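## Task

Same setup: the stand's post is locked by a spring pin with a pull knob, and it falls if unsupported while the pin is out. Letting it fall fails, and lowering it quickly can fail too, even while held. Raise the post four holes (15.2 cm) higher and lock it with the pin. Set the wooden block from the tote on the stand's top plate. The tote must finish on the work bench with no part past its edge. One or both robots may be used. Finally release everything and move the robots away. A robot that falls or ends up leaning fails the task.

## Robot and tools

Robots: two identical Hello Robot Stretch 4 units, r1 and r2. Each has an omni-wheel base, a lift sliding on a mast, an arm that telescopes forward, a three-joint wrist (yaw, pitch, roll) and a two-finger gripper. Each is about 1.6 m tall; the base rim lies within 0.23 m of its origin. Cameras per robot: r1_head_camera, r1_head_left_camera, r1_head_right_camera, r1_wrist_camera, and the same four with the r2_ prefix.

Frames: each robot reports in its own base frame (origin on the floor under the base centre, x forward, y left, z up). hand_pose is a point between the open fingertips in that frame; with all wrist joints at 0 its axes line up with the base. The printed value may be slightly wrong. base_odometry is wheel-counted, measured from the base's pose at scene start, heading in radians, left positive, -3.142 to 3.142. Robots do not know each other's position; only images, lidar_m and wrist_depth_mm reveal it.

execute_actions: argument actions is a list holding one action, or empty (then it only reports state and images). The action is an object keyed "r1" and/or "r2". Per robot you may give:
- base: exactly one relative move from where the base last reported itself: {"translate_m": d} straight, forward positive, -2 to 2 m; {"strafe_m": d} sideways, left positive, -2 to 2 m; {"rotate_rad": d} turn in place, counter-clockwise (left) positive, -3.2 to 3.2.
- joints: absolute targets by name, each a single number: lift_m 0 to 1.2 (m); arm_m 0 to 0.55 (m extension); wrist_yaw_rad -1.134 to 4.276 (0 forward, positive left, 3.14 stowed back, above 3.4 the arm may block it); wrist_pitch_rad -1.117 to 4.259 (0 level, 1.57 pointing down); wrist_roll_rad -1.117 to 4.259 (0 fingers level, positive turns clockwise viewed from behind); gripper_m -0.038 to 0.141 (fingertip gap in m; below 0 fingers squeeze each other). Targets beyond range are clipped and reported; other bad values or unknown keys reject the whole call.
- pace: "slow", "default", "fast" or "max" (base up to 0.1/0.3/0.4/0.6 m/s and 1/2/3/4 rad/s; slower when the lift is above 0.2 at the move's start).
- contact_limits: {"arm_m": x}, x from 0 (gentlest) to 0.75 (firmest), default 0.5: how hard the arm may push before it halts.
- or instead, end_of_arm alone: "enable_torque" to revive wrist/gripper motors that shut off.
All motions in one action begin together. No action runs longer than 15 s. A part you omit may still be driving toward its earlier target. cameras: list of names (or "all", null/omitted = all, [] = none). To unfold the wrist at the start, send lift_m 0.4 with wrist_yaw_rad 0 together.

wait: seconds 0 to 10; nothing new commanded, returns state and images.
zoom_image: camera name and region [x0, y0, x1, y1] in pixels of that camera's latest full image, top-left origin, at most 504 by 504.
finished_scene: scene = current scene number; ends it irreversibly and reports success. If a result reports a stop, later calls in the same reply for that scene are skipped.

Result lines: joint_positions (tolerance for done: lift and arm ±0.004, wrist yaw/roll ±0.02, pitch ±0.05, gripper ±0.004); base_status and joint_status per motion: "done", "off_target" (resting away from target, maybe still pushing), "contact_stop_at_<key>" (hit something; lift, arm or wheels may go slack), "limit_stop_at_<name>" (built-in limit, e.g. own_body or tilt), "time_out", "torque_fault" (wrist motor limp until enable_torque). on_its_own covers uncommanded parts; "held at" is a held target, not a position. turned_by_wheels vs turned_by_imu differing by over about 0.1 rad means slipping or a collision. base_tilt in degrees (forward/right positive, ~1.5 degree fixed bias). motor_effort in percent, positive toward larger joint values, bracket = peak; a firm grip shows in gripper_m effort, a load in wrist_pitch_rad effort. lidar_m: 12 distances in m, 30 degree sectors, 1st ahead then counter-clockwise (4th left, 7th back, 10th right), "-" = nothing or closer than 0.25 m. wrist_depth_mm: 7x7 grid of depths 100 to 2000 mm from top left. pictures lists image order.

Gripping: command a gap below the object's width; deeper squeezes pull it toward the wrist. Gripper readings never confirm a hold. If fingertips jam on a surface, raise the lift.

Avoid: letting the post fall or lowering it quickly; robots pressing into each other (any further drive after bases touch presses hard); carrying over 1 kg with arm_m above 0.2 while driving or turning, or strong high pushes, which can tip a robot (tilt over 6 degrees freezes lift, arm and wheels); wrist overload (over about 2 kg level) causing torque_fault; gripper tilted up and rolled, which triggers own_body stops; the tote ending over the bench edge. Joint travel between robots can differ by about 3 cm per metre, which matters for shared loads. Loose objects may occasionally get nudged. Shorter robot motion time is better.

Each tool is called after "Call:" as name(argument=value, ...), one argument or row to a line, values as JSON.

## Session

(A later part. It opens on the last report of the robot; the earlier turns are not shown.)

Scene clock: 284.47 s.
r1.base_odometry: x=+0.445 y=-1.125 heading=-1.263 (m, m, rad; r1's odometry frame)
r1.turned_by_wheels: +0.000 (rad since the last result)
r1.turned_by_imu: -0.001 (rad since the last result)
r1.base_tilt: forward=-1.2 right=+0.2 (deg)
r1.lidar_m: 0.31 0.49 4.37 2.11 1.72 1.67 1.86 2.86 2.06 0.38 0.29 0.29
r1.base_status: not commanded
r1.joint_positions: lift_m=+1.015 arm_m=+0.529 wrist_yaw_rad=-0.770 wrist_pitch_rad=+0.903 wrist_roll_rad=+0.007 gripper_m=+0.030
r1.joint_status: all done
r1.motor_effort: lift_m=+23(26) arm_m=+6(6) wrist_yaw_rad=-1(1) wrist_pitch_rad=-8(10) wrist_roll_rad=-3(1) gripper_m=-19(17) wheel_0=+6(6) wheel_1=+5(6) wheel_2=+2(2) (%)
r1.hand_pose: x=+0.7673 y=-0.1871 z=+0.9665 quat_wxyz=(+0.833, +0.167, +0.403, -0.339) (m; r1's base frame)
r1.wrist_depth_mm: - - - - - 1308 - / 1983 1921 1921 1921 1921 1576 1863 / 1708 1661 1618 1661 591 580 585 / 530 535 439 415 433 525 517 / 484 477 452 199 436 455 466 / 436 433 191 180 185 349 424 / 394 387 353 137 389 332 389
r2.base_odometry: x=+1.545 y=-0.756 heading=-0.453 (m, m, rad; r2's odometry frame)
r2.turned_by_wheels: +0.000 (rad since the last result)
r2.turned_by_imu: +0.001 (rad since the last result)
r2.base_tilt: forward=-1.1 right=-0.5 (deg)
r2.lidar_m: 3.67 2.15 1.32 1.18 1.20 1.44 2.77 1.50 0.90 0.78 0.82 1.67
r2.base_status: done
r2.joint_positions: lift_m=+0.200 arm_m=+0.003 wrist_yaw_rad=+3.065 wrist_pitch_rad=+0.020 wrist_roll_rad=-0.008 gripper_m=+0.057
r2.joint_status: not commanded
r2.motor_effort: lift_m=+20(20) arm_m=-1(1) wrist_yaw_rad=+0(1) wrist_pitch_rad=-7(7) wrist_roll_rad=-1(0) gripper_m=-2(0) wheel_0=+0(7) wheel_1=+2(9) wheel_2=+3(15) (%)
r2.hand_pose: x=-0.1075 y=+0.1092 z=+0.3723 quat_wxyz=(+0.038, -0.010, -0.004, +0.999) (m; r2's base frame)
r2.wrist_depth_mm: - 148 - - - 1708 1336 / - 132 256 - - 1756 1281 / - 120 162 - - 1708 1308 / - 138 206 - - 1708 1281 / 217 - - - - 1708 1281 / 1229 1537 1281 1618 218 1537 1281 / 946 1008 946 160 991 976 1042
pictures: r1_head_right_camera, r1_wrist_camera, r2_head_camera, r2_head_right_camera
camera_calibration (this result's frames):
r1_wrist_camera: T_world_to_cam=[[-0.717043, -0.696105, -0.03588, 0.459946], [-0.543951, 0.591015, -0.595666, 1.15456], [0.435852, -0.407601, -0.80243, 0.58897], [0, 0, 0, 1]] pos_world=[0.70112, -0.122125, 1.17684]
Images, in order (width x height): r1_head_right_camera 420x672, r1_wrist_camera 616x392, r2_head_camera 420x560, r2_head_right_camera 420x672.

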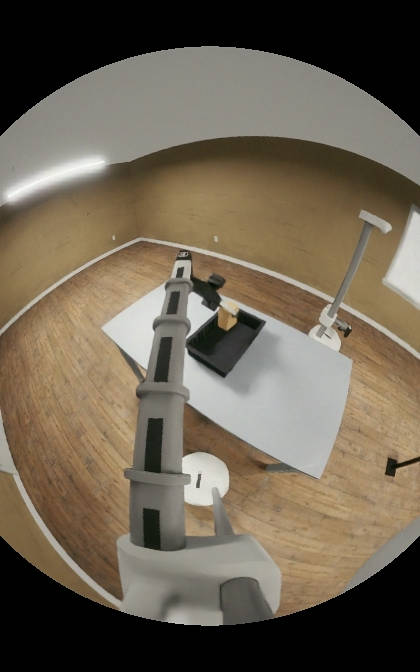

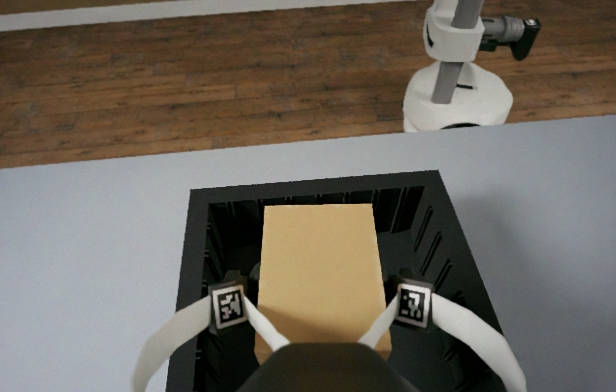

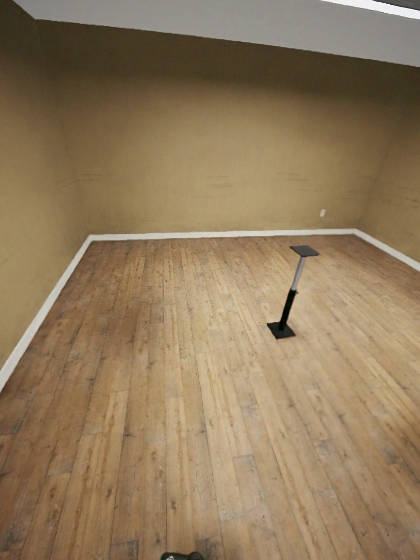

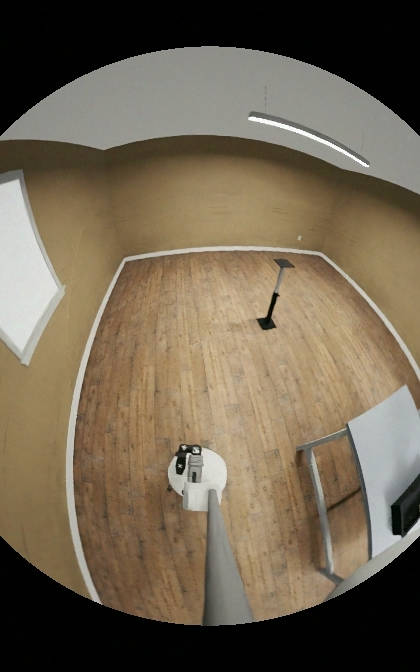

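Call:
execute_actions(
  actions=[
    {"r1": {"base": {"rotate_rad": -0.595}, "joints": {"wrist_yaw_rad": 0.0, "arm_m": 0.42}, "pace": "max"}, "r2": {"base": {"translate_m": 0.06}, "pace": "max"}},
  ],
  cameras=["r1_wrist_camera", "r1_head_right_camera", "r1_head_camera", "r2_head_camera"],
)

Scene clock: 332.77 s.
r1.base_odometry: x=+0.445 y=-1.125 heading=-1.857 (m, m, rad; r1's odometry frame)
r1.turned_by_wheels: -0.594 (rad since the last result)
r1.turned_by_imu: -0.589 (rad since the last result)
r1.base_tilt: forward=-1.1 right=+0.2 (deg)
r1.lidar_m: 0.28 0.31 0.45 4.67 2.24 1.73 1.69 1.80 2.62 4.08 0.39 0.30
r1.base_status: done
r1.joint_positions: lift_m=+1.015 arm_m=+0.421 wrist_yaw_rad=+0.000 wrist_pitch_rad=+0.903 wrist_roll_rad=+0.007 gripper_m=+0.030
r1.joint_status: all done
r1.motor_effort: lift_m=+23(23) arm_m=-6(9) wrist_yaw_rad=+0(9) wrist_pitch_rad=-9(10) wrist_roll_rad=-2(3) gripper_m=-16(18) wheel_0=+5(10) wheel_1=+5(9) wheel_2=+1(12) (%)
r1.hand_pose: x=+0.7705 y=-0.0875 z=+0.9664 quat_wxyz=(+0.900, +0.003, +0.436, -0.002) (m; r1's base frame)
r1.wrist_depth_mm: - - - - - - - / 1921 1921 1863 1863 1808 1430 1921 / 1708 1708 1661 1618 1464 1430 1618 / 539 535 525 517 525 517 512 / 442 459 473 200 459 466 469 / 433 418 191 181 185 421 421 / 384 382 392 137 389 382 384
r2.base_odometry: x=+1.599 y=-0.782 heading=-0.453 (m, m, rad; r2's odometry frame)
r2.turned_by_wheels: +0.001 (rad since the last result)
r2.turned_by_imu: +0.001 (rad since the last result)
r2.base_tilt: forward=-1.1 right=-0.6 (deg)
r2.lidar_m: 3.61 2.15 1.30 1.19 1.19 1.45 2.80 1.48 0.87 0.78 3.58 1.65
r2.base_status: done
r2.joint_positions: lift_m=+0.200 arm_m=+0.003 wrist_yaw_rad=+3.065 wrist_pitch_rad=+0.020 wrist_roll_rad=-0.008 gripper_m=+0.057
r2.joint_status: not commanded
r2.motor_effort: lift_m=+20(20) arm_m=-1(1) wrist_yaw_rad=-1(1) wrist_pitch_rad=-7(7) wrist_roll_rad=+0(1) gripper_m=-2(2) wheel_0=+2(9) wheel_1=+4(9) wheel_2=+1(16) (%)
r2.hand_pose: x=-0.1075 y=+0.1092 z=+0.3723 quat_wxyz=(+0.038, -0.010, -0.004, +0.999) (m; r2's base frame)
r2.wrist_depth_mm: - 148 - - - 1756 1366 / - 132 255 - - 1708 1336 / - 120 162 - - 1708 1281 / - 138 206 - - 1756 1281 / 216 - - - - 1756 1281 / 1229 1537 1281 1618 217 1499 1281 / 946 1025 931 160 1008 960 1078
pictures: r1_head_camera, r1_head_right_camera, r1_wrist_camera, r2_head_camera
camera_calibration (this result's frames):
r1_wrist_camera: T_world_to_cam=[[-0.0305955, -0.998888, -0.0358759, -0.0237963], [-0.802035, 0.0459541, -0.595506, 1.24841], [0.596493, 0.0105539, -0.802549, 0.54108], [0, 0, 0, 1]] pos_world=[0.677789, -0.0868498, 1.17682]
Images, in order (width x height): r1_head_camera 420x560, r1_head_right_camera 420x672, r1_wrist_camera 616x392, r2_head_camera 420x560.

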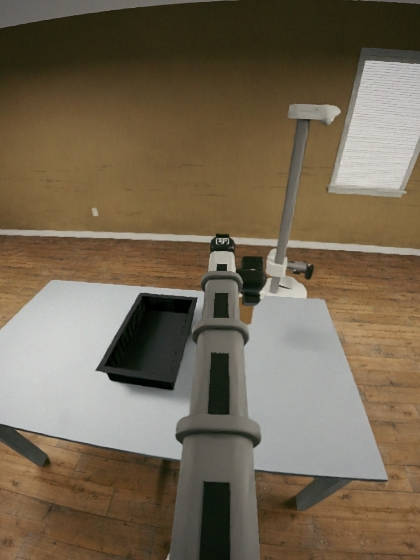

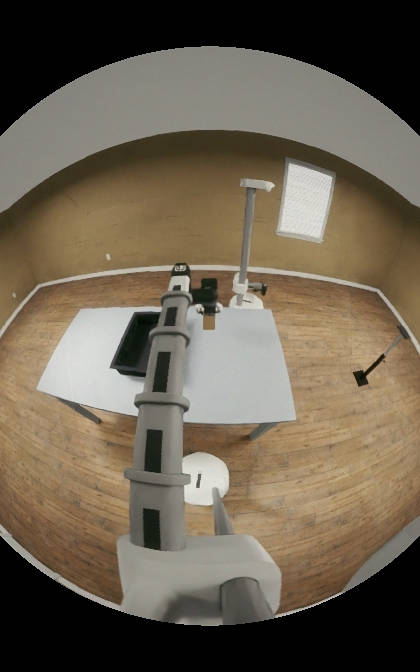

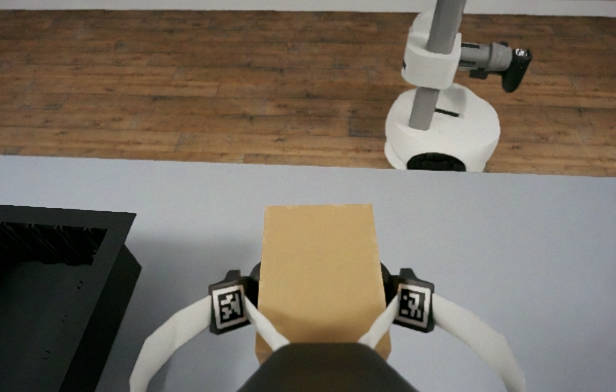

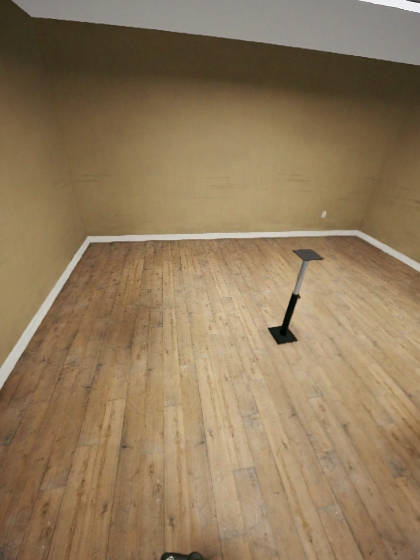

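Call:
zoom_image(
  camera="r1_head_right_camera",
  region=[320, 300, 420, 410],
)

Region (320, 300, 420, 410) of r1_head_right_camera's 420x672 image, scaled by 4.582, with more detail than that image has; it fills the left 458 columns of this view, and the rest is white.

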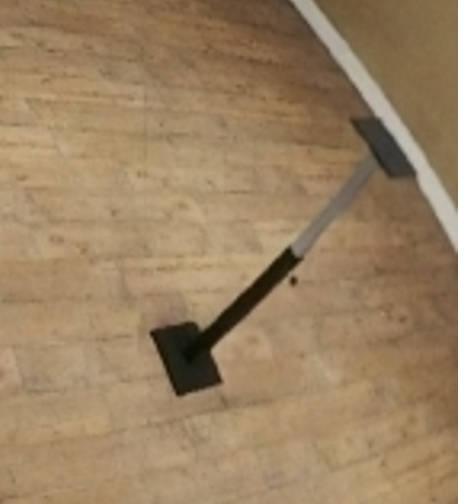

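Call:
execute_actions(
  actions=[
    {"r1": {"base": {"strafe_m": -1.82}, "pace": "max"}, "r2": {"base": {"translate_m": 1.482}, "joints": {"lift_m": 0.585, "wrist_yaw_rad": 0.0, "wrist_pitch_rad": 0.0, "wrist_roll_rad": 0.0, "gripper_m": 0.065}, "pace": "max"}},
  ],
  cameras=["r1_wrist_camera", "r1_head_camera", "r2_head_right_camera", "r2_head_camera"],
)

Scene clock: 355.37 s.
r1.base_odometry: x=-1.301 y=-0.611 heading=-1.857 (m, m, rad; r1's odometry frame)
r1.turned_by_wheels: +0.001 (rad since the last result)
r1.turned_by_imu: +0.005 (rad since the last result)
r1.base_tilt: forward=-1.1 right=+0.3 (deg)
r1.lidar_m: 0.62 3.11 1.40 1.38 2.44 1.88 1.82 1.97 2.30 2.27 2.40 1.29
r1.base_status: done
r1.joint_positions: lift_m=+1.015 arm_m=+0.421 wrist_yaw_rad=+0.000 wrist_pitch_rad=+0.903 wrist_roll_rad=+0.007 gripper_m=+0.030
r1.joint_status: not commanded
r1.motor_effort: lift_m=+22(23) arm_m=-6(6) wrist_yaw_rad=-1(1) wrist_pitch_rad=-9(9) wrist_roll_rad=-2(1) gripper_m=-16(20) wheel_0=+5(11) wheel_1=+1(11) wheel_2=+0(4) (%)
r1.hand_pose: x=+0.7705 y=-0.0874 z=+0.9664 quat_wxyz=(+0.900, +0.003, +0.436, -0.002) (m; r1's base frame)
r1.wrist_depth_mm: - - - 661 - 723 - / 1921 1983 1921 1756 1921 683 691 / 1708 1618 1661 1576 1618 1618 1618 / 1499 1464 1499 1025 1205 1499 1464 / 1366 1336 1308 199 1160 1281 1308 / 1229 1229 190 181 184 1182 1182 / 1118 1098 1078 138 324 1060 1078
r2.base_odometry: x=+2.932 y=-1.430 heading=-0.452 (m, m, rad; r2's odometry frame)
r2.turned_by_wheels: +0.000 (rad since the last result)
r2.turned_by_imu: +0.003 (rad since the last result)
r2.base_tilt: forward=-1.0 right=-0.6 (deg)
r2.lidar_m: 2.16 2.17 1.67 1.44 1.46 1.79 3.55 1.54 1.80 0.61 1.49 2.41
r2.base_status: done
r2.joint_positions: lift_m=+0.585 arm_m=+0.003 wrist_yaw_rad=+0.000 wrist_pitch_rad=+0.002 wrist_roll_rad=+0.000 gripper_m=+0.065
r2.joint_status: all done
r2.motor_effort: lift_m=+20(24) arm_m=-1(1) wrist_yaw_rad=+0(10) wrist_pitch_rad=-7(10) wrist_roll_rad=+3(2) gripper_m=-1(3) wheel_0=+2(10) wheel_1=+4(11) wheel_2=-1(19) (%)
r2.hand_pose: x=+0.4620 y=-0.0874 z=+0.7624 quat_wxyz=(+1.000, +0.000, +0.001, +0.000) (m; r2's base frame)
r2.wrist_depth_mm: 1863 1921 1983 - - - - / 1921 1921 1983 - - - - / 1921 1921 1983 - - - - / 1808 1921 1983 - - - - / 1808 1863 1983 1983 - - - / 1863 1863 1863 - - - - / 1808 1921 1808 158 1921 1921 -
pictures: r1_head_camera, r1_wrist_camera, r2_head_camera, r2_head_right_camera
camera_calibration (this result's frames):
r1_wrist_camera: T_world_to_cam=[[-0.0303188, -0.998896, -0.035877, -0.0239587], [-0.802027, 0.0457329, -0.595534, 1.24843], [0.596518, 0.0107184, -0.802528, 0.541061], [0, 0, 0, 1]] pos_world=[0.677799, -0.0868261, 1.17684]
Images, in order (width x height): r1_head_camera 420x560, r1_wrist_camera 616x392, r2_head_camera 420x560, r2_head_right_camera 420x672.

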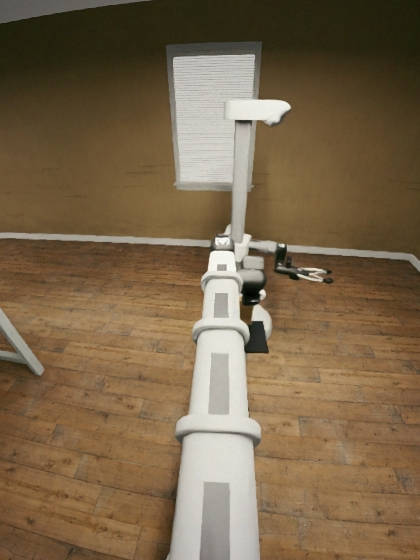

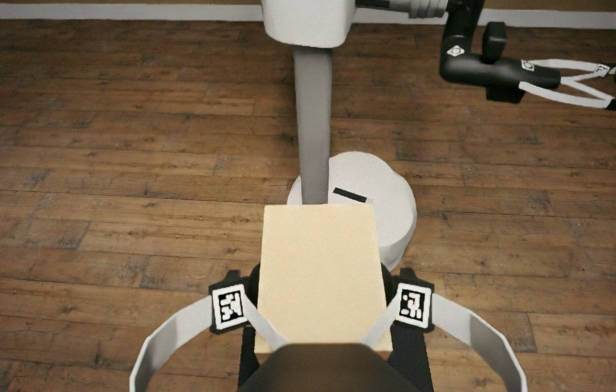

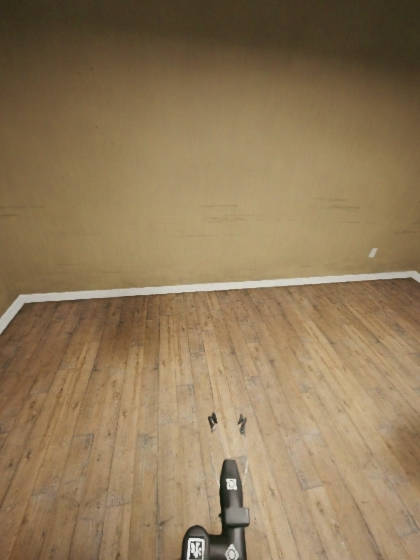

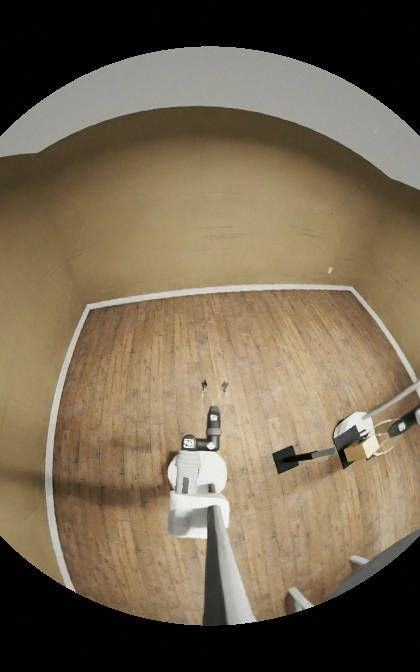

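Call:
zoom_image(
  camera="r1_wrist_camera",
  region=[200, 252, 480, 392],
)

Call:
zoom_image(
  camera="r2_head_right_camera",
  region=[250, 390, 420, 500],
)

Region (200, 252, 480, 392) of r1_wrist_camera's 616x392 image, scaled by 1.800.

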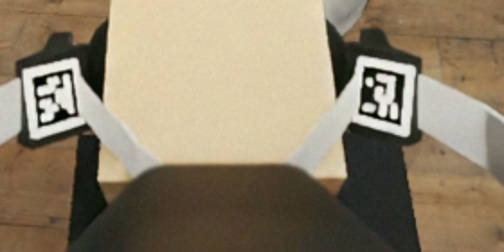

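Region (250, 390, 420, 500) of r2_head_right_camera's 420x672 image, scaled by 2.965, with more detail than that image has; it fills the top 326 rows of this view, and the rest is white.

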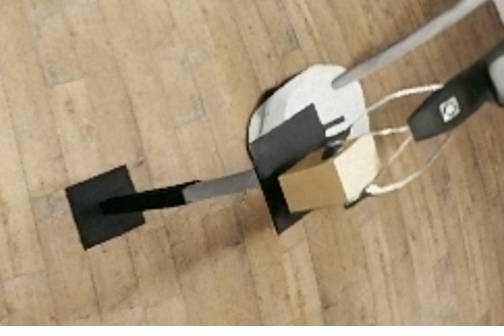

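Call:
execute_actions(
  actions=[
    {"r1": {"joints": {"arm_m": 0.366, "lift_m": 0.974}}, "r2": {"base": {"rotate_rad": -1.275}, "joints": {"arm_m": 0.12}, "pace": "max"}},
  ],
  cameras=["r1_wrist_camera", "r2_wrist_camera", "r2_head_camera"],
)

Scene clock: 384.50 s.
r1.base_odometry: x=-1.301 y=-0.611 heading=-1.857 (m, m, rad; r1's odometry frame)
r1.turned_by_wheels: +0.000 (rad since the last result)
r1.turned_by_imu: -0.001 (rad since the last result)
r1.base_tilt: forward=-1.1 right=+0.2 (deg)
r1.lidar_m: 0.64 3.10 1.38 1.37 2.44 1.87 1.82 1.97 2.31 2.25 2.41 1.39
r1.base_status: not commanded
r1.joint_positions: lift_m=+0.974 arm_m=+0.367 wrist_yaw_rad=+0.000 wrist_pitch_rad=+0.903 wrist_roll_rad=+0.007 gripper_m=+0.030
r1.joint_status: all done
r1.motor_effort: lift_m=+18(24) arm_m=-6(2) wrist_yaw_rad=-1(0) wrist_pitch_rad=-9(9) wrist_roll_rad=-3(0) gripper_m=-18(18) wheel_0=+5(5) wheel_1=+1(1) wheel_2=+0(0) (%)
r1.hand_pose: x=+0.7165 y=-0.0874 z=+0.9258 quat_wxyz=(+0.900, +0.003, +0.436, -0.002) (m; r1's base frame)
r1.wrist_depth_mm: - - - - 564 - - / 1863 1863 1863 1756 591 1808 1756 / 1708 1618 1661 1281 1537 1576 1576 / 1430 1430 1464 1138 1205 1397 1397 / 1308 1281 1308 199 338 1229 1255 / 1160 1182 190 182 185 1138 1138 / 1078 1060 1060 138 286 1025 1060
r2.base_odometry: x=+2.932 y=-1.430 heading=-1.727 (m, m, rad; r2's odometry frame)
r2.turned_by_wheels: -1.274 (rad since the last result)
r2.turned_by_imu: -1.278 (rad since the last result)
r2.base_tilt: forward=-1.1 right=-0.6 (deg)
r2.lidar_m: 0.63 2.77 2.19 2.16 1.91 1.51 1.48 1.58 2.40 1.55 1.57 0.65
r2.base_status: done
r2.joint_positions: lift_m=+0.585 arm_m=+0.119 wrist_yaw_rad=+0.000 wrist_pitch_rad=+0.002 wrist_roll_rad=+0.000 gripper_m=+0.065
r2.joint_status: all done
r2.motor_effort: lift_m=+20(20) arm_m=+4(4) wrist_yaw_rad=+1(3) wrist_pitch_rad=-7(8) wrist_roll_rad=+3(4) gripper_m=-5(0) wheel_0=+3(10) wheel_1=+5(8) wheel_2=+1(13) (%)
r2.hand_pose: x=+0.5787 y=-0.0874 z=+0.7624 quat_wxyz=(+1.000, +0.000, +0.001, +0.000) (m; r2's base frame)
r2.wrist_depth_mm: - - - - 449 - - / - - - - 324 - - / - - - - 322 - - / - - - - 322 - - / - - - - - - - / - - - - 334 - - / - 1983 1808 158 334 1863 -
pictures: r1_wrist_camera, r2_head_camera, r2_wrist_camera
camera_calibration (this result's frames):
r1_wrist_camera: T_world_to_cam=[[-0.0302587, -0.998898, -0.0358734, -0.0270878], [-0.802099, 0.0456813, -0.595441, 1.1809], [0.596424, 0.0107568, -0.802598, 0.540813], [0, 0, 0, 1]] pos_world=[0.623829, -0.0868206, 1.13624]
r2_wrist_camera: T_world_to_cam=[[0.038117, -0.999201, 0.0120115, -0.108734], [0.016029, -0.0114073, -0.999806, 0.817116], [0.999145, 0.0383021, 0.0155814, -0.357916], [0, 0, 0, 1]] pos_world=[0.348657, -0.0856176, 0.823841]
Images, in order (width x height): r1_wrist_camera 616x392, r2_head_camera 420x560, r2_wrist_camera 616x392.

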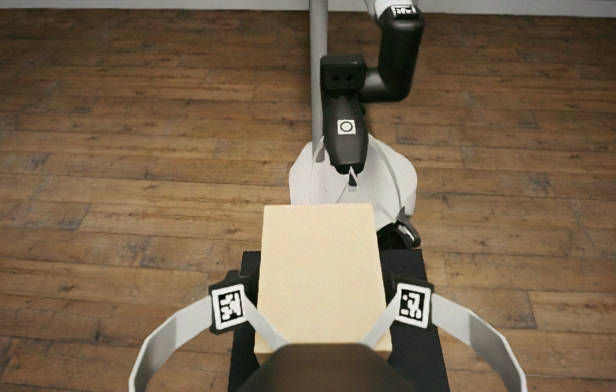

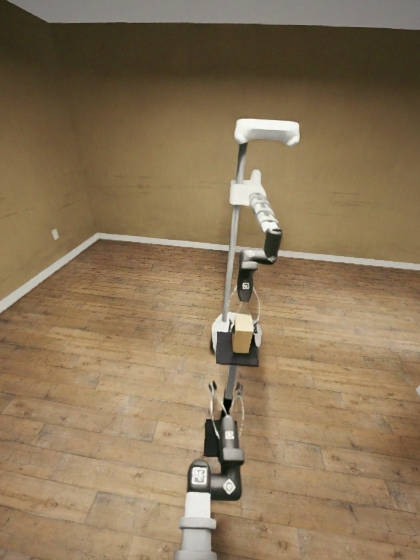

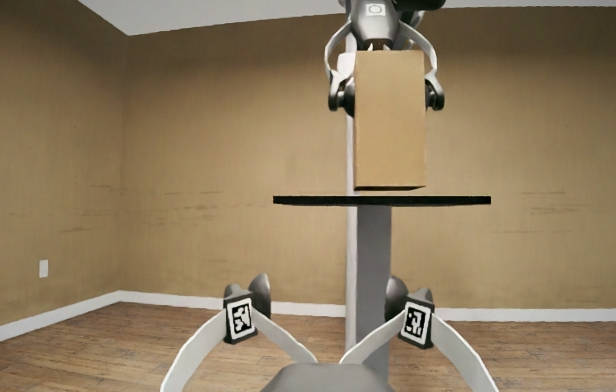

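Call:
zoom_image(
  camera="r2_wrist_camera",
  region=[260, 150, 500, 320],
)

Region (260, 150, 500, 320) of r2_wrist_camera's 616x392 image, scaled by 2.100; it fills the top 357 rows of this view, and the rest is white.

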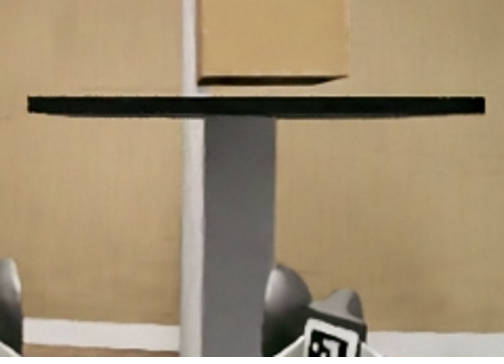

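Call:
execute_actions(
  actions=[
    {"r1": {"joints": {"arm_m": 0.374, "lift_m": 0.969, "gripper_m": 0.095}}, "r2": {"base": {"strafe_m": -0.043}, "joints": {"arm_m": 0.17, "lift_m": 0.61}, "pace": "max"}},
  ],
  cameras=["r1_wrist_camera", "r2_wrist_camera"],
)

Scene clock: 410.80 s.
r1.base_odometry: x=-1.301 y=-0.611 heading=-1.857 (m, m, rad; r1's odometry frame)
r1.turned_by_wheels: +0.000 (rad since the last result)
r1.turned_by_imu: -0.001 (rad since the last result)
r1.base_tilt: forward=-1.1 right=+0.2 (deg)
r1.lidar_m: 0.63 3.09 1.36 1.37 2.43 1.86 1.82 1.96 2.31 2.26 2.42 2.98
r1.base_status: not commanded
r1.joint_positions: lift_m=+0.969 arm_m=+0.373 wrist_yaw_rad=+0.000 wrist_pitch_rad=+0.902 wrist_roll_rad=+0.007 gripper_m=+0.095
r1.joint_status: all done
r1.motor_effort: lift_m=+18(20) arm_m=+6(6) wrist_yaw_rad=+1(1) wrist_pitch_rad=-5(10) wrist_roll_rad=-2(1) gripper_m=+0(15) wheel_0=+5(5) wheel_1=+1(1) wheel_2=+0(0) (%)
r1.hand_pose: x=+0.7228 y=-0.0874 z=+0.9211 quat_wxyz=(+0.900, +0.003, +0.436, -0.002) (m; r1's base frame)
r1.wrist_depth_mm: - - - - 488 - - / 1863 1863 1808 530 1661 1808 1708 / 1618 1618 1576 480 1576 1537 1537 / 1430 1430 1430 442 1205 1366 1430 / 1308 1281 1308 206 334 1281 1255 / 1160 1182 201 187 193 1138 1160 / 1078 1060 1042 136 282 1025 1042
r2.base_odometry: x=+2.889 y=-1.423 heading=-1.727 (m, m, rad; r2's odometry frame)
r2.turned_by_wheels: +0.000 (rad since the last result)
r2.turned_by_imu: +0.000 (rad since the last result)
r2.base_tilt: forward=-1.1 right=-0.6 (deg)
r2.lidar_m: 0.65 2.84 2.24 2.19 1.94 1.51 1.45 1.57 2.40 1.51 1.51 1.35
r2.base_status: done
r2.joint_positions: lift_m=+0.610 arm_m=+0.169 wrist_yaw_rad=+0.000 wrist_pitch_rad=+0.002 wrist_roll_rad=+0.000 gripper_m=+0.065
r2.joint_status: all done
r2.motor_effort: lift_m=+20(22) arm_m=+4(5) wrist_yaw_rad=+0(0) wrist_pitch_rad=-7(8) wrist_roll_rad=+2(2) gripper_m=-3(2) wheel_0=+0(14) wheel_1=+1(12) wheel_2=+0(0) (%)
r2.hand_pose: x=+0.6287 y=-0.0874 z=+0.7874 quat_wxyz=(+1.000, +0.000, +0.001, +0.000) (m; r2's base frame)
r2.wrist_depth_mm: - - - - 820 - - / - - - 265 297 - - / - - - 264 294 - - / - - - 260 - - - / - - - 290 - - - / - - - 289 - - - / - - 1863 158 1921 1921 -
pictures: r1_wrist_camera, r2_wrist_camera
camera_calibration (this result's frames):
r1_wrist_camera: T_world_to_cam=[[-0.0302105, -0.998898, -0.0359159, -0.0270664], [-0.801262, 0.0456832, -0.596567, 1.18349], [0.59755, 0.0107555, -0.80176, 0.531685], [0, 0, 0, 1]] pos_world=[0.629762, -0.0868208, 1.13134]
r2_wrist_camera: T_world_to_cam=[[0.0382276, -0.999197, 0.0120124, -0.110977], [0.0160967, -0.0114039, -0.999805, 0.841263], [0.999139, 0.0384135, 0.0156478, -0.408283], [0, 0, 0, 1]] pos_world=[0.398632, -0.0856111, 0.848821]
Images, in order (width x height): r1_wrist_camera 616x392, r2_wrist_camera 616x392.

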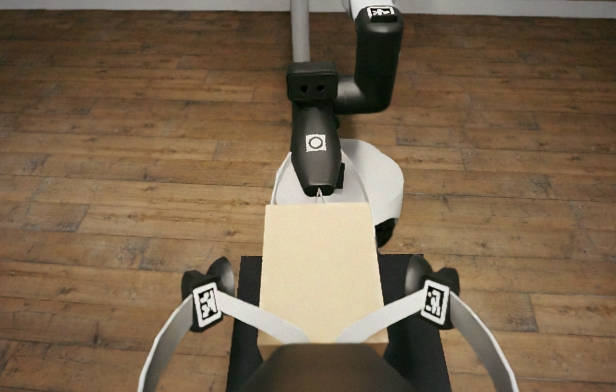

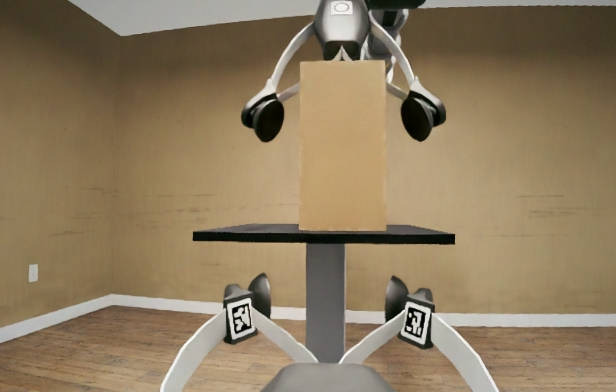

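Call:
execute_actions(
  actions=[
    {"r1": {"joints": {"arm_m": 0.25, "lift_m": 0.945}, "pace": "max"}, "r2": {"joints": {"arm_m": 0.252, "lift_m": 0.618, "gripper_m": 0.055}, "pace": "fast"}},
  ],
  cameras=["r1_wrist_camera", "r2_wrist_camera"],
)

Scene clock: 439.17 s.
r1.base_odometry: x=-1.301 y=-0.611 heading=-1.857 (m, m, rad; r1's odometry frame)
r1.turned_by_wheels: +0.000 (rad since the last result)
r1.turned_by_imu: -0.001 (rad since the last result)
r1.base_tilt: forward=-1.1 right=+0.3 (deg)
r1.lidar_m: 0.66 3.10 1.37 1.36 2.44 1.87 1.82 1.98 2.33 2.27 2.39 2.97
r1.base_status: not commanded
r1.joint_positions: lift_m=+0.945 arm_m=+0.251 wrist_yaw_rad=+0.000 wrist_pitch_rad=+0.902 wrist_roll_rad=+0.007 gripper_m=+0.095
r1.joint_status: all done
r1.motor_effort: lift_m=+18(21) arm_m=-6(12) wrist_yaw_rad=+0(1) wrist_pitch_rad=-4(4) wrist_roll_rad=-1(3) gripper_m=-1(3) wheel_0=+5(5) wheel_1=+1(1) wheel_2=+0(0) (%)
r1.hand_pose: x=+0.6009 y=-0.0874 z=+0.8971 quat_wxyz=(+0.900, +0.003, +0.436, -0.002) (m; r1's base frame)
r1.wrist_depth_mm: - - - 991 517 - - / 1863 1808 1808 259 1756 1808 1808 / 1576 1618 1576 243 1308 1499 1499 / 1430 1430 1366 290 349 1430 1336 / 1255 1255 1255 315 314 1255 1229 / 1160 1160 200 535 216 1118 1118 / 1060 1025 1042 136 1025 1008 1025
r2.base_odometry: x=+2.889 y=-1.423 heading=-1.727 (m, m, rad; r2's odometry frame)
r2.turned_by_wheels: +0.000 (rad since the last result)
r2.turned_by_imu: +0.000 (rad since the last result)
r2.base_tilt: forward=-1.1 right=-0.6 (deg)
r2.lidar_m: 0.64 2.83 2.24 2.19 1.92 1.52 1.47 1.59 2.41 1.53 1.52 1.35
r2.base_status: not commanded
r2.joint_positions: lift_m=+0.618 arm_m=+0.251 wrist_yaw_rad=+0.000 wrist_pitch_rad=+0.002 wrist_roll_rad=+0.000 gripper_m=+0.055
r2.joint_status: all done
r2.motor_effort: lift_m=+21(22) arm_m=+4(7) wrist_yaw_rad=-2(0) wrist_pitch_rad=-8(7) wrist_roll_rad=+0(2) gripper_m=-2(3) wheel_0=+0(0) wheel_1=+1(1) wheel_2=+0(0) (%)
r2.hand_pose: x=+0.7106 y=-0.0874 z=+0.7953 quat_wxyz=(+1.000, +0.000, +0.001, +0.000) (m; r2's base frame)
r2.wrist_depth_mm: - - - 182 180 - - / - - - 181 179 - - / - - - 181 178 - - / - - - 179 176 - - / - - 187 178 175 - - / - - - 208 213 - - / - - 1863 161 - 1921 -
pictures: r1_wrist_camera, r2_wrist_camera
camera_calibration (this result's frames):
r1_wrist_camera: T_world_to_cam=[[-0.0302023, -0.998898, -0.0359252, -0.0316034], [-0.801082, 0.0456854, -0.596809, 1.07171], [0.597793, 0.010754, -0.801579, 0.584993], [0, 0, 0, 1]] pos_world=[0.507866, -0.086821, 1.10739]
r2_wrist_camera: T_world_to_cam=[[0.0383232, -0.999193, 0.012008, -0.114242], [0.0160958, -0.011398, -0.999805, 0.847858], [0.999136, 0.038509, 0.015646, -0.490269], [0, 0, 0, 1]] pos_world=[0.480576, -0.0856058, 0.856736]
Images, in order (width x height): r1_wrist_camera 616x392, r2_wrist_camera 616x392.

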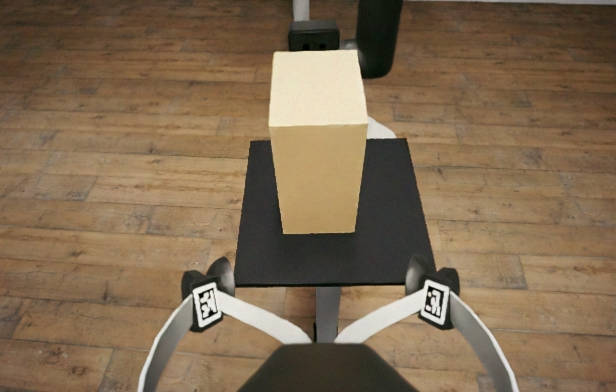

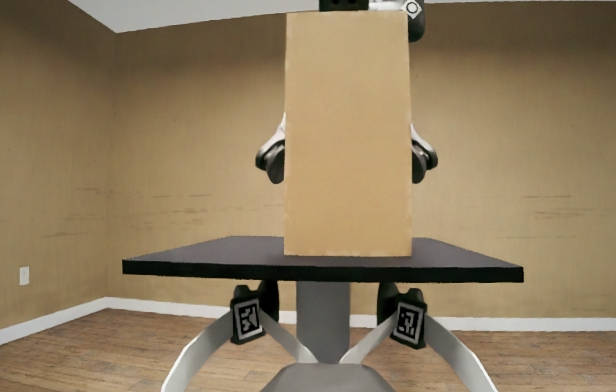

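Call:
execute_actions(
  actions=[
    {"r1": {"base": {"strafe_m": -0.012}, "joints": {"arm_m": 0.105, "lift_m": 0.295, "wrist_pitch_rad": 0.0, "wrist_roll_rad": 0.0}, "pace": "max"}, "r2": {"joints": {"arm_m": 0.255, "lift_m": 0.633, "gripper_m": 0.012}, "pace": "slow"}},
  ],
  cameras=["r1_wrist_camera", "r2_wrist_camera"],
)

Scene clock: 461.20 s.
r1.base_odometry: x=-1.312 y=-0.608 heading=-1.856 (m, m, rad; r1's odometry frame)
r1.turned_by_wheels: +0.000 (rad since the last result)
r1.turned_by_imu: -0.001 (rad since the last result)
r1.base_tilt: forward=-1.1 right=+0.3 (deg)
r1.lidar_m: 0.63 3.09 1.38 1.38 2.42 1.87 1.83 1.95 2.30 2.24 2.38 2.99
r1.base_status: done
r1.joint_positions: lift_m=+0.295 arm_m=+0.106 wrist_yaw_rad=+0.000 wrist_pitch_rad=+0.002 wrist_roll_rad=+0.000 gripper_m=+0.095
r1.joint_status: all done
r1.motor_effort: lift_m=+18(18) arm_m=-6(4) wrist_yaw_rad=+0(0) wrist_pitch_rad=-7(14) wrist_roll_rad=-2(3) gripper_m=-2(4) wheel_0=+3(11) wheel_1=-2(9) wheel_2=+0(3) (%)
r1.hand_pose: x=+0.5654 y=-0.0874 z=+0.4726 quat_wxyz=(+1.000, +0.000, +0.001, +0.000) (m; r1's base frame)
r1.wrist_depth_mm: - - - 634 - - - / - - - 1118 - - - / - - - 1160 - - - / - - - 1118 - - - / - - - 1138 - - - / 1808 1756 200 357 216 1576 1708 / 1205 1118 1182 136 960 1118 1182
r2.base_odometry: x=+2.889 y=-1.423 heading=-1.727 (m, m, rad; r2's odometry frame)
r2.turned_by_wheels: +0.000 (rad since the last result)
r2.turned_by_imu: +0.001 (rad since the last result)
r2.base_tilt: forward=-1.0 right=-0.6 (deg)
r2.lidar_m: 0.65 2.82 2.25 2.19 1.91 1.53 1.46 1.57 2.40 1.50 1.53 1.41
r2.base_status: not commanded
r2.joint_positions: lift_m=+0.633 arm_m=+0.255 wrist_yaw_rad=+0.006 wrist_pitch_rad=+0.006 wrist_roll_rad=+0.000 gripper_m=+0.012
r2.joint_status: all done
r2.on_its_own: wrist_yaw_rad is at rest, and its effort (-17) is outside its rest range (-13 to +13)
r2.motor_effort: lift_m=+23(23) arm_m=+0(4) wrist_yaw_rad=-17(16) wrist_pitch_rad=-18(18) wrist_roll_rad=+0(2) gripper_m=-14(14) wheel_0=+0(0) wheel_1=+1(1) wheel_2=+0(0) (%)
r2.hand_pose: x=+0.7148 y=-0.0857 z=+0.8091 quat_wxyz=(+1.000, +0.000, +0.003, +0.003) (m; r2's base frame)
r2.wrist_depth_mm: - - - - - - - / - - - 174 172 - - / - - - 174 171 - - / - - - 173 170 - - / - - - 173 170 - - / - - 167 149 148 146 - / - - 1921 196 683 1921 -
pictures: r1_wrist_camera, r2_wrist_camera
camera_calibration (this result's frames):
r1_wrist_camera: T_world_to_cam=[[0.0092867, -0.999186, -0.0392617, -0.0687173], [-0.0313849, 0.0389528, -0.998748, 0.544113], [0.999464, 0.0105073, -0.0309976, -0.325384], [0, 0, 0, 1]] pos_world=[0.342925, -0.0864372, 0.530647]
r2_wrist_camera: T_world_to_cam=[[0.0440389, -0.998959, 0.0118641, -0.116881], [0.0123684, -0.0113295, -0.999859, 0.864295], [0.998953, 0.0441794, 0.0118566, -0.491094], [0, 0, 0, 1]] pos_world=[0.485038, -0.0852712, 0.871383]
Images, in order (width x height): r1_wrist_camera 616x392, r2_wrist_camera 616x392.

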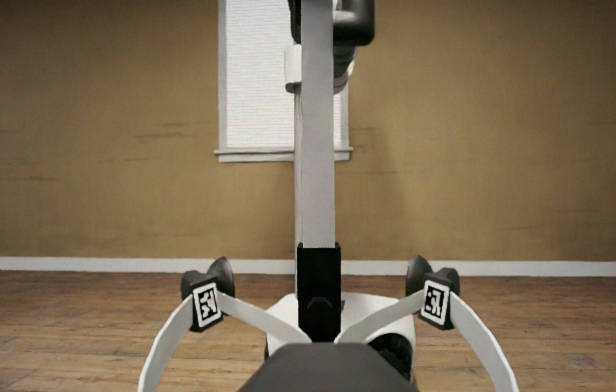

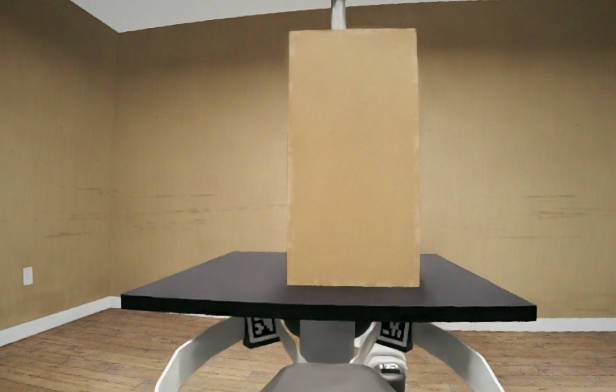

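Call:
zoom_image(
  camera="r1_wrist_camera",
  region=[240, 220, 400, 360],
)

Region (240, 220, 400, 360) of r1_wrist_camera's 616x392 image, scaled by 3.150; it fills the top 441 rows of this view, and the rest is white.

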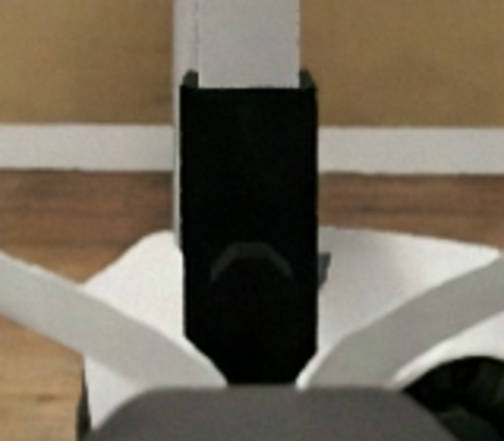

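Call:
execute_actions(
  actions=[
    {"r1": {"joints": {"arm_m": 0.208, "lift_m": 0.241, "gripper_m": 0.05}, "pace": "fast"}, "r2": {"joints": {"lift_m": 0.641, "wrist_yaw_rad": 0.012}, "pace": "slow"}},
  ],
  cameras=["r1_wrist_camera", "r2_wrist_camera"],
)

Scene clock: 486.27 s.
r1.base_odometry: x=-1.312 y=-0.608 heading=-1.856 (m, m, rad; r1's odometry frame)
r1.turned_by_wheels: +0.000 (rad since the last result)
r1.turned_by_imu: -0.001 (rad since the last result)
r1.base_tilt: forward=-1.1 right=+0.2 (deg)
r1.lidar_m: 0.62 3.12 1.38 1.37 2.43 1.86 1.83 1.96 2.30 2.25 2.40 2.97
r1.base_status: not commanded
r1.joint_positions: lift_m=+0.241 arm_m=+0.207 wrist_yaw_rad=+0.000 wrist_pitch_rad=+0.002 wrist_roll_rad=+0.000 gripper_m=+0.050
r1.joint_status: all done
r1.motor_effort: lift_m=+17(17) arm_m=+6(7) wrist_yaw_rad=+0(0) wrist_pitch_rad=-6(7) wrist_roll_rad=-5(4) gripper_m=-4(4) wheel_0=+3(3) wheel_1=-2(2) wheel_2=-1(0) (%)
r1.hand_pose: x=+0.6664 y=-0.0874 z=+0.4188 quat_wxyz=(+1.000, +0.000, +0.001, +0.000) (m; r1's base frame)
r1.wrist_depth_mm: - - - 891 - - - / - - - 1025 - - - / - - - 1025 - - - / - - - 263 - - - / - - - 255 - - - / 1618 1618 196 255 195 1537 1576 / 1042 1042 1098 136 820 960 1060
r2.base_odometry: x=+2.889 y=-1.423 heading=-1.727 (m, m, rad; r2's odometry frame)
r2.turned_by_wheels: +0.000 (rad since the last result)
r2.turned_by_imu: +0.000 (rad since the last result)
r2.base_tilt: forward=-1.0 right=-0.6 (deg)
r2.lidar_m: 0.65 2.85 2.23 2.20 1.93 1.52 1.44 1.59 2.42 1.52 1.52 1.40
r2.base_status: not commanded
r2.joint_positions: lift_m=+0.640 arm_m=+0.255 wrist_yaw_rad=+0.014 wrist_pitch_rad=+0.015 wrist_roll_rad=+0.000 gripper_m=+0.012
r2.joint_status: all done
r2.on_its_own: wrist_pitch_rad is at rest, and its effort (-44) is outside its rest range (-23 to +23)
r2.motor_effort: lift_m=+26(26) arm_m=+0(0) wrist_yaw_rad=-7(19) wrist_pitch_rad=-44(45) wrist_roll_rad=+3(0) gripper_m=-13(15) wheel_0=+0(0) wheel_1=+1(1) wheel_2=+0(0) (%)
r2.hand_pose: x=+0.7155 y=-0.0833 z=+0.8142 quat_wxyz=(+1.000, +0.000, +0.008, +0.007) (m; r2's base frame)
r2.wrist_depth_mm: - - - - - - - / - - - 173 170 - - / - - - 173 169 - - / - - - 172 169 - - / - - - 171 168 - - / - - 155 156 156 153 - / 1983 - 1863 183 759 1808 -
pictures: r1_wrist_camera, r2_wrist_camera
camera_calibration (this result's frames):
r1_wrist_camera: T_world_to_cam=[[0.00945356, -0.999184, -0.0392595, -0.0718362], [-0.0311609, 0.0389478, -0.998755, 0.493338], [0.99947, 0.0106651, -0.0307673, -0.428056], [0, 0, 0, 1]] pos_world=[0.443881, -0.0864267, 0.476734]
r2_wrist_camera: T_world_to_cam=[[0.0524836, -0.998555, 0.0115133, -0.120282], [0.00328571, -0.0113565, -0.99993, 0.875962], [0.998616, 0.0525177, 0.00268494, -0.483535], [0, 0, 0, 1]] pos_world=[0.486301, -0.0847662, 0.878583]
Images, in order (width x height): r1_wrist_camera 616x392, r2_wrist_camera 616x392.

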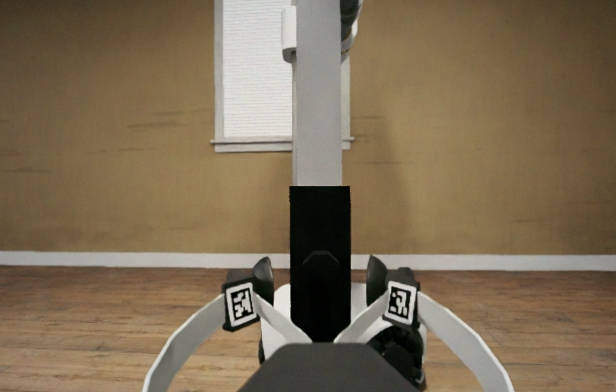

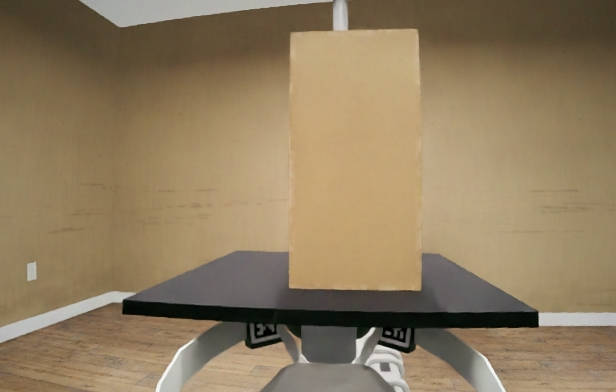

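Call:
zoom_image(
  camera="r1_wrist_camera",
  region=[240, 170, 400, 330],
)

Region (240, 170, 400, 330) of r1_wrist_camera's 616x392 image, scaled by 3.150.

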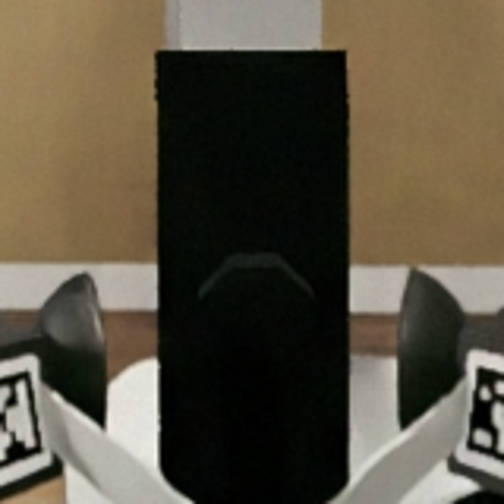

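Call:
execute_actions(
  actions=[
    {"r1": {"joints": {"arm_m": 0.210, "lift_m": 0.245, "gripper_m": 0.0}}, "r2": {"joints": {"lift_m": 0.6425, "wrist_yaw_rad": 0.017}, "pace": "slow"}},
  ],
  cameras=["r1_wrist_camera", "r2_wrist_camera"],
)

Scene clock: 496.63 s.
r1.base_odometry: x=-1.312 y=-0.608 heading=-1.856 (m, m, rad; r1's odometry frame)
r1.turned_by_wheels: +0.000 (rad since the last result)
r1.turned_by_imu: -0.001 (rad since the last result)
r1.base_tilt: forward=-1.1 right=+0.2 (deg)
r1.lidar_m: 0.63 3.11 1.39 1.39 2.42 1.86 1.83 1.96 2.31 2.25 2.39 2.96
r1.base_status: not commanded
r1.joint_positions: lift_m=+0.245 arm_m=+0.209 wrist_yaw_rad=+0.001 wrist_pitch_rad=+0.003 wrist_roll_rad=+0.000 gripper_m=+0.000
r1.joint_status: all done
r1.motor_effort: lift_m=+23(23) arm_m=+3(4) wrist_yaw_rad=-5(4) wrist_pitch_rad=-9(9) wrist_roll_rad=-4(3) gripper_m=-17(15) wheel_0=+3(3) wheel_1=-2(2) wheel_2=+0(0) (%)
r1.hand_pose: x=+0.6690 y=-0.0870 z=+0.4221 quat_wxyz=(+1.000, +0.000, +0.002, +0.001) (m; r1's base frame)
r1.wrist_depth_mm: - - - 904 - - - / - - - 1008 - - - / - - - 1042 - - - / - - - 259 - - - / - - - 252 - - - / 1618 1618 188 213 187 1618 1537 / 1060 1008 1008 142 809 960 1042
r2.base_odometry: x=+2.889 y=-1.423 heading=-1.727 (m, m, rad; r2's odometry frame)
r2.turned_by_wheels: +0.000 (rad since the last result)
r2.turned_by_imu: +0.000 (rad since the last result)
r2.base_tilt: forward=-1.0 right=-0.6 (deg)
r2.lidar_m: 0.65 2.84 2.24 2.19 1.92 1.50 1.45 1.60 2.41 1.52 1.52 1.40
r2.base_status: not commanded
r2.joint_positions: lift_m=+0.642 arm_m=+0.255 wrist_yaw_rad=+0.018 wrist_pitch_rad=+0.015 wrist_roll_rad=+0.000 gripper_m=+0.012
r2.joint_status: all done
r2.on_its_own: wrist_pitch_rad is at rest, and its effort (-43) is outside its rest range (-23 to +23)
r2.motor_effort: lift_m=+26(26) arm_m=+0(0) wrist_yaw_rad=-2(6) wrist_pitch_rad=-43(46) wrist_roll_rad=+3(1) gripper_m=-13(13) wheel_0=+0(0) wheel_1=+1(1) wheel_2=+0(0) (%)
r2.hand_pose: x=+0.7158 y=-0.0823 z=+0.8158 quat_wxyz=(+1.000, +0.000, +0.008, +0.009) (m; r2's base frame)
r2.wrist_depth_mm: - - - - - - - / - - - 173 169 - - / - - - 172 169 - - / - - - 171 168 - - / - - - 172 168 - - / - - 154 156 156 152 - / - - 1025 192 750 1863 -
pictures: r1_wrist_camera, r2_wrist_camera
camera_calibration (this result's frames):
r1_wrist_camera: T_world_to_cam=[[0.0106411, -0.999172, -0.0392681, -0.0721681], [-0.0321168, 0.0389086, -0.998727, 0.497321], [0.999427, 0.0118887, -0.0316762, -0.43004], [0, 0, 0, 1]] pos_world=[0.446534, -0.0863458, 0.480232]
r2_wrist_camera: T_world_to_cam=[[0.0558756, -0.998371, 0.0115191, -0.121748], [0.00348196, -0.0113422, -0.99993, 0.877379], [0.998432, 0.0559118, 0.00284254, -0.48359], [0, 0, 0, 1]] pos_world=[0.486579, -0.0845604, 0.880095]
Images, in order (width x height): r1_wrist_camera 616x392, r2_wrist_camera 616x392.

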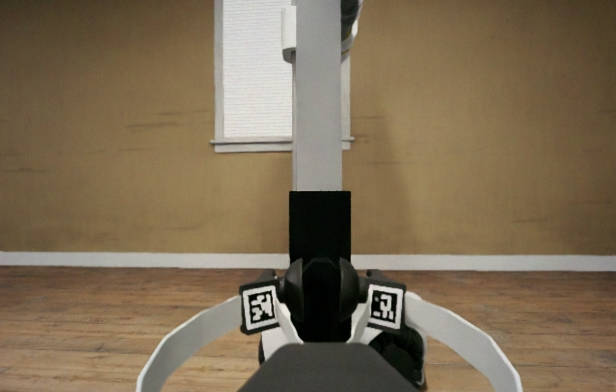

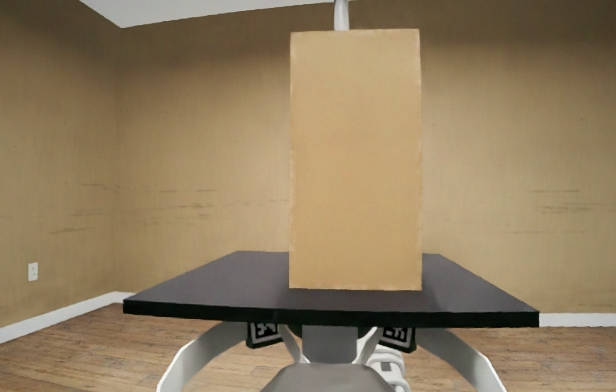

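Call:
execute_actions(
  actions=[
    {"r1": {"joints": {"arm_m": 0.193}, "contact_limits": {"arm_m": 0.3}, "pace": "slow"}},
  ],
  cameras=["r1_wrist_camera", "r2_wrist_camera", "r1_head_camera"],
)

Scene clock: 509.60 s.
r1.base_odometry: x=-1.312 y=-0.608 heading=-1.856 (m, m, rad; r1's odometry frame)
r1.turned_by_wheels: +0.000 (rad since the last result)
r1.turned_by_imu: -0.001 (rad since the last result)
r1.base_tilt: forward=-1.1 right=+0.2 (deg)
r1.lidar_m: 0.63 3.10 1.40 1.38 2.43 1.87 1.81 1.95 2.30 2.25 2.40 2.97
r1.base_status: not commanded
r1.joint_positions: lift_m=+0.245 arm_m=+0.195 wrist_yaw_rad=+0.002 wrist_pitch_rad=+0.004 wrist_roll_rad=+0.000 gripper_m=+0.000
r1.joint_status: all done
r1.motor_effort: lift_m=+23(23) arm_m=-9(7) wrist_yaw_rad=-6(9) wrist_pitch_rad=-10(12) wrist_roll_rad=-3(2) gripper_m=-19(22) wheel_0=+2(3) wheel_1=-2(2) wheel_2=+2(2) (%)
r1.contact_limits: arm_m 0.3
r1.hand_pose: x=+0.6542 y=-0.0868 z=+0.4219 quat_wxyz=(+1.000, +0.000, +0.002, +0.001) (m; r1's base frame)
r1.wrist_depth_mm: - - - 904 - - - / - - - 1042 - - - / - - - 1025 - - - / - - - 276 - - - / - - - 266 - - - / 1618 1618 187 212 186 1499 1537 / 1078 1025 976 133 831 931 1042
r2.base_odometry: x=+2.889 y=-1.423 heading=-1.727 (m, m, rad; r2's odometry frame)
r2.turned_by_wheels: +0.000 (rad since the last result)
r2.turned_by_imu: +0.000 (rad since the last result)
r2.base_tilt: forward=-1.0 right=-0.6 (deg)
r2.lidar_m: 0.65 2.83 2.23 2.20 1.92 1.50 1.45 1.58 2.41 1.52 1.51 1.42
r2.base_status: not commanded
r2.joint_positions: lift_m=+0.642 arm_m=+0.255 wrist_yaw_rad=+0.018 wrist_pitch_rad=+0.015 wrist_roll_rad=+0.000 gripper_m=+0.012
r2.joint_status: not commanded
r2.on_its_own: wrist_pitch_rad is at rest, and its effort (-43) is outside its rest range (-23 to +23)
r2.motor_effort: lift_m=+26(26) arm_m=+0(0) wrist_yaw_rad=-4(3) wrist_pitch_rad=-43(44) wrist_roll_rad=+3(1) gripper_m=-14(14) wheel_0=+0(0) wheel_1=+1(1) wheel_2=+0(0) (%)
r2.hand_pose: x=+0.7158 y=-0.0823 z=+0.8158 quat_wxyz=(+1.000, +0.000, +0.008, +0.009) (m; r2's base frame)
r2.wrist_depth_mm: - - - - - - - / - - - 173 170 - - / - - - 172 169 - - / - - - 172 168 - - / - - - 171 168 - - / - - 154 156 155 152 - / 1983 - 1008 193 741 1863 -
pictures: r1_head_camera, r1_wrist_camera, r2_wrist_camera
camera_calibration (this result's frames):
r1_wrist_camera: T_world_to_cam=[[0.0113877, -0.999164, -0.0392731, -0.0722807], [-0.0326741, 0.0388829, -0.998709, 0.49704], [0.999401, 0.0126562, -0.032204, -0.414942], [0, 0, 0, 1]] pos_world=[0.431757, -0.0862949, 0.480197]
r2_wrist_camera: T_world_to_cam=[[0.0558754, -0.998371, 0.0115192, -0.121749], [0.00348203, -0.0113423, -0.99993, 0.877379], [0.998432, 0.0559116, 0.0028426, -0.48359], [0, 0, 0, 1]] pos_world=[0.486579, -0.0845604, 0.880095]
Images, in order (width x height): r1_head_camera 420x560, r1_wrist_camera 616x392, r2_wrist_camera 616x392.

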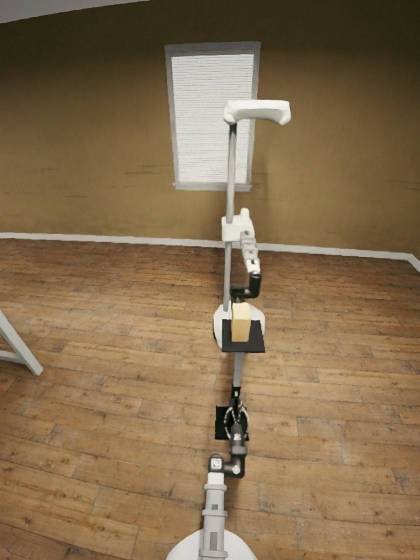

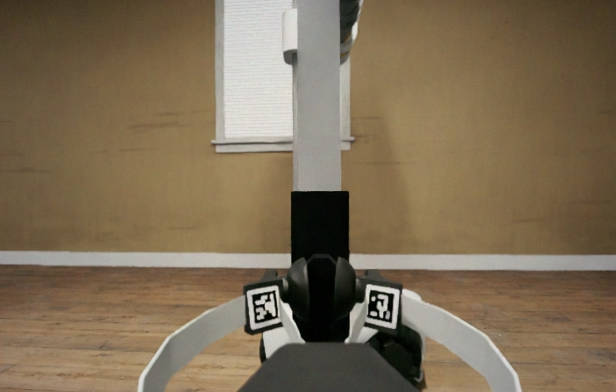

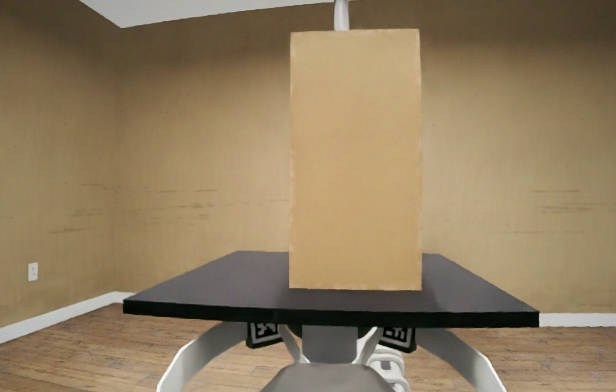

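Call:
zoom_image(
  camera="r1_wrist_camera",
  region=[250, 220, 400, 350],
)

Region (250, 220, 400, 350) of r1_wrist_camera's 616x392 image, scaled by 3.360; it fills the top 437 rows of this view, and the rest is white.

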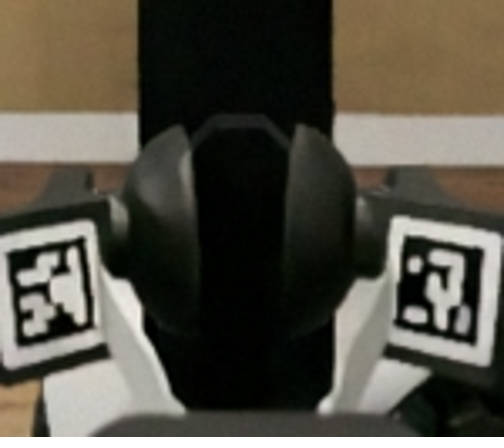

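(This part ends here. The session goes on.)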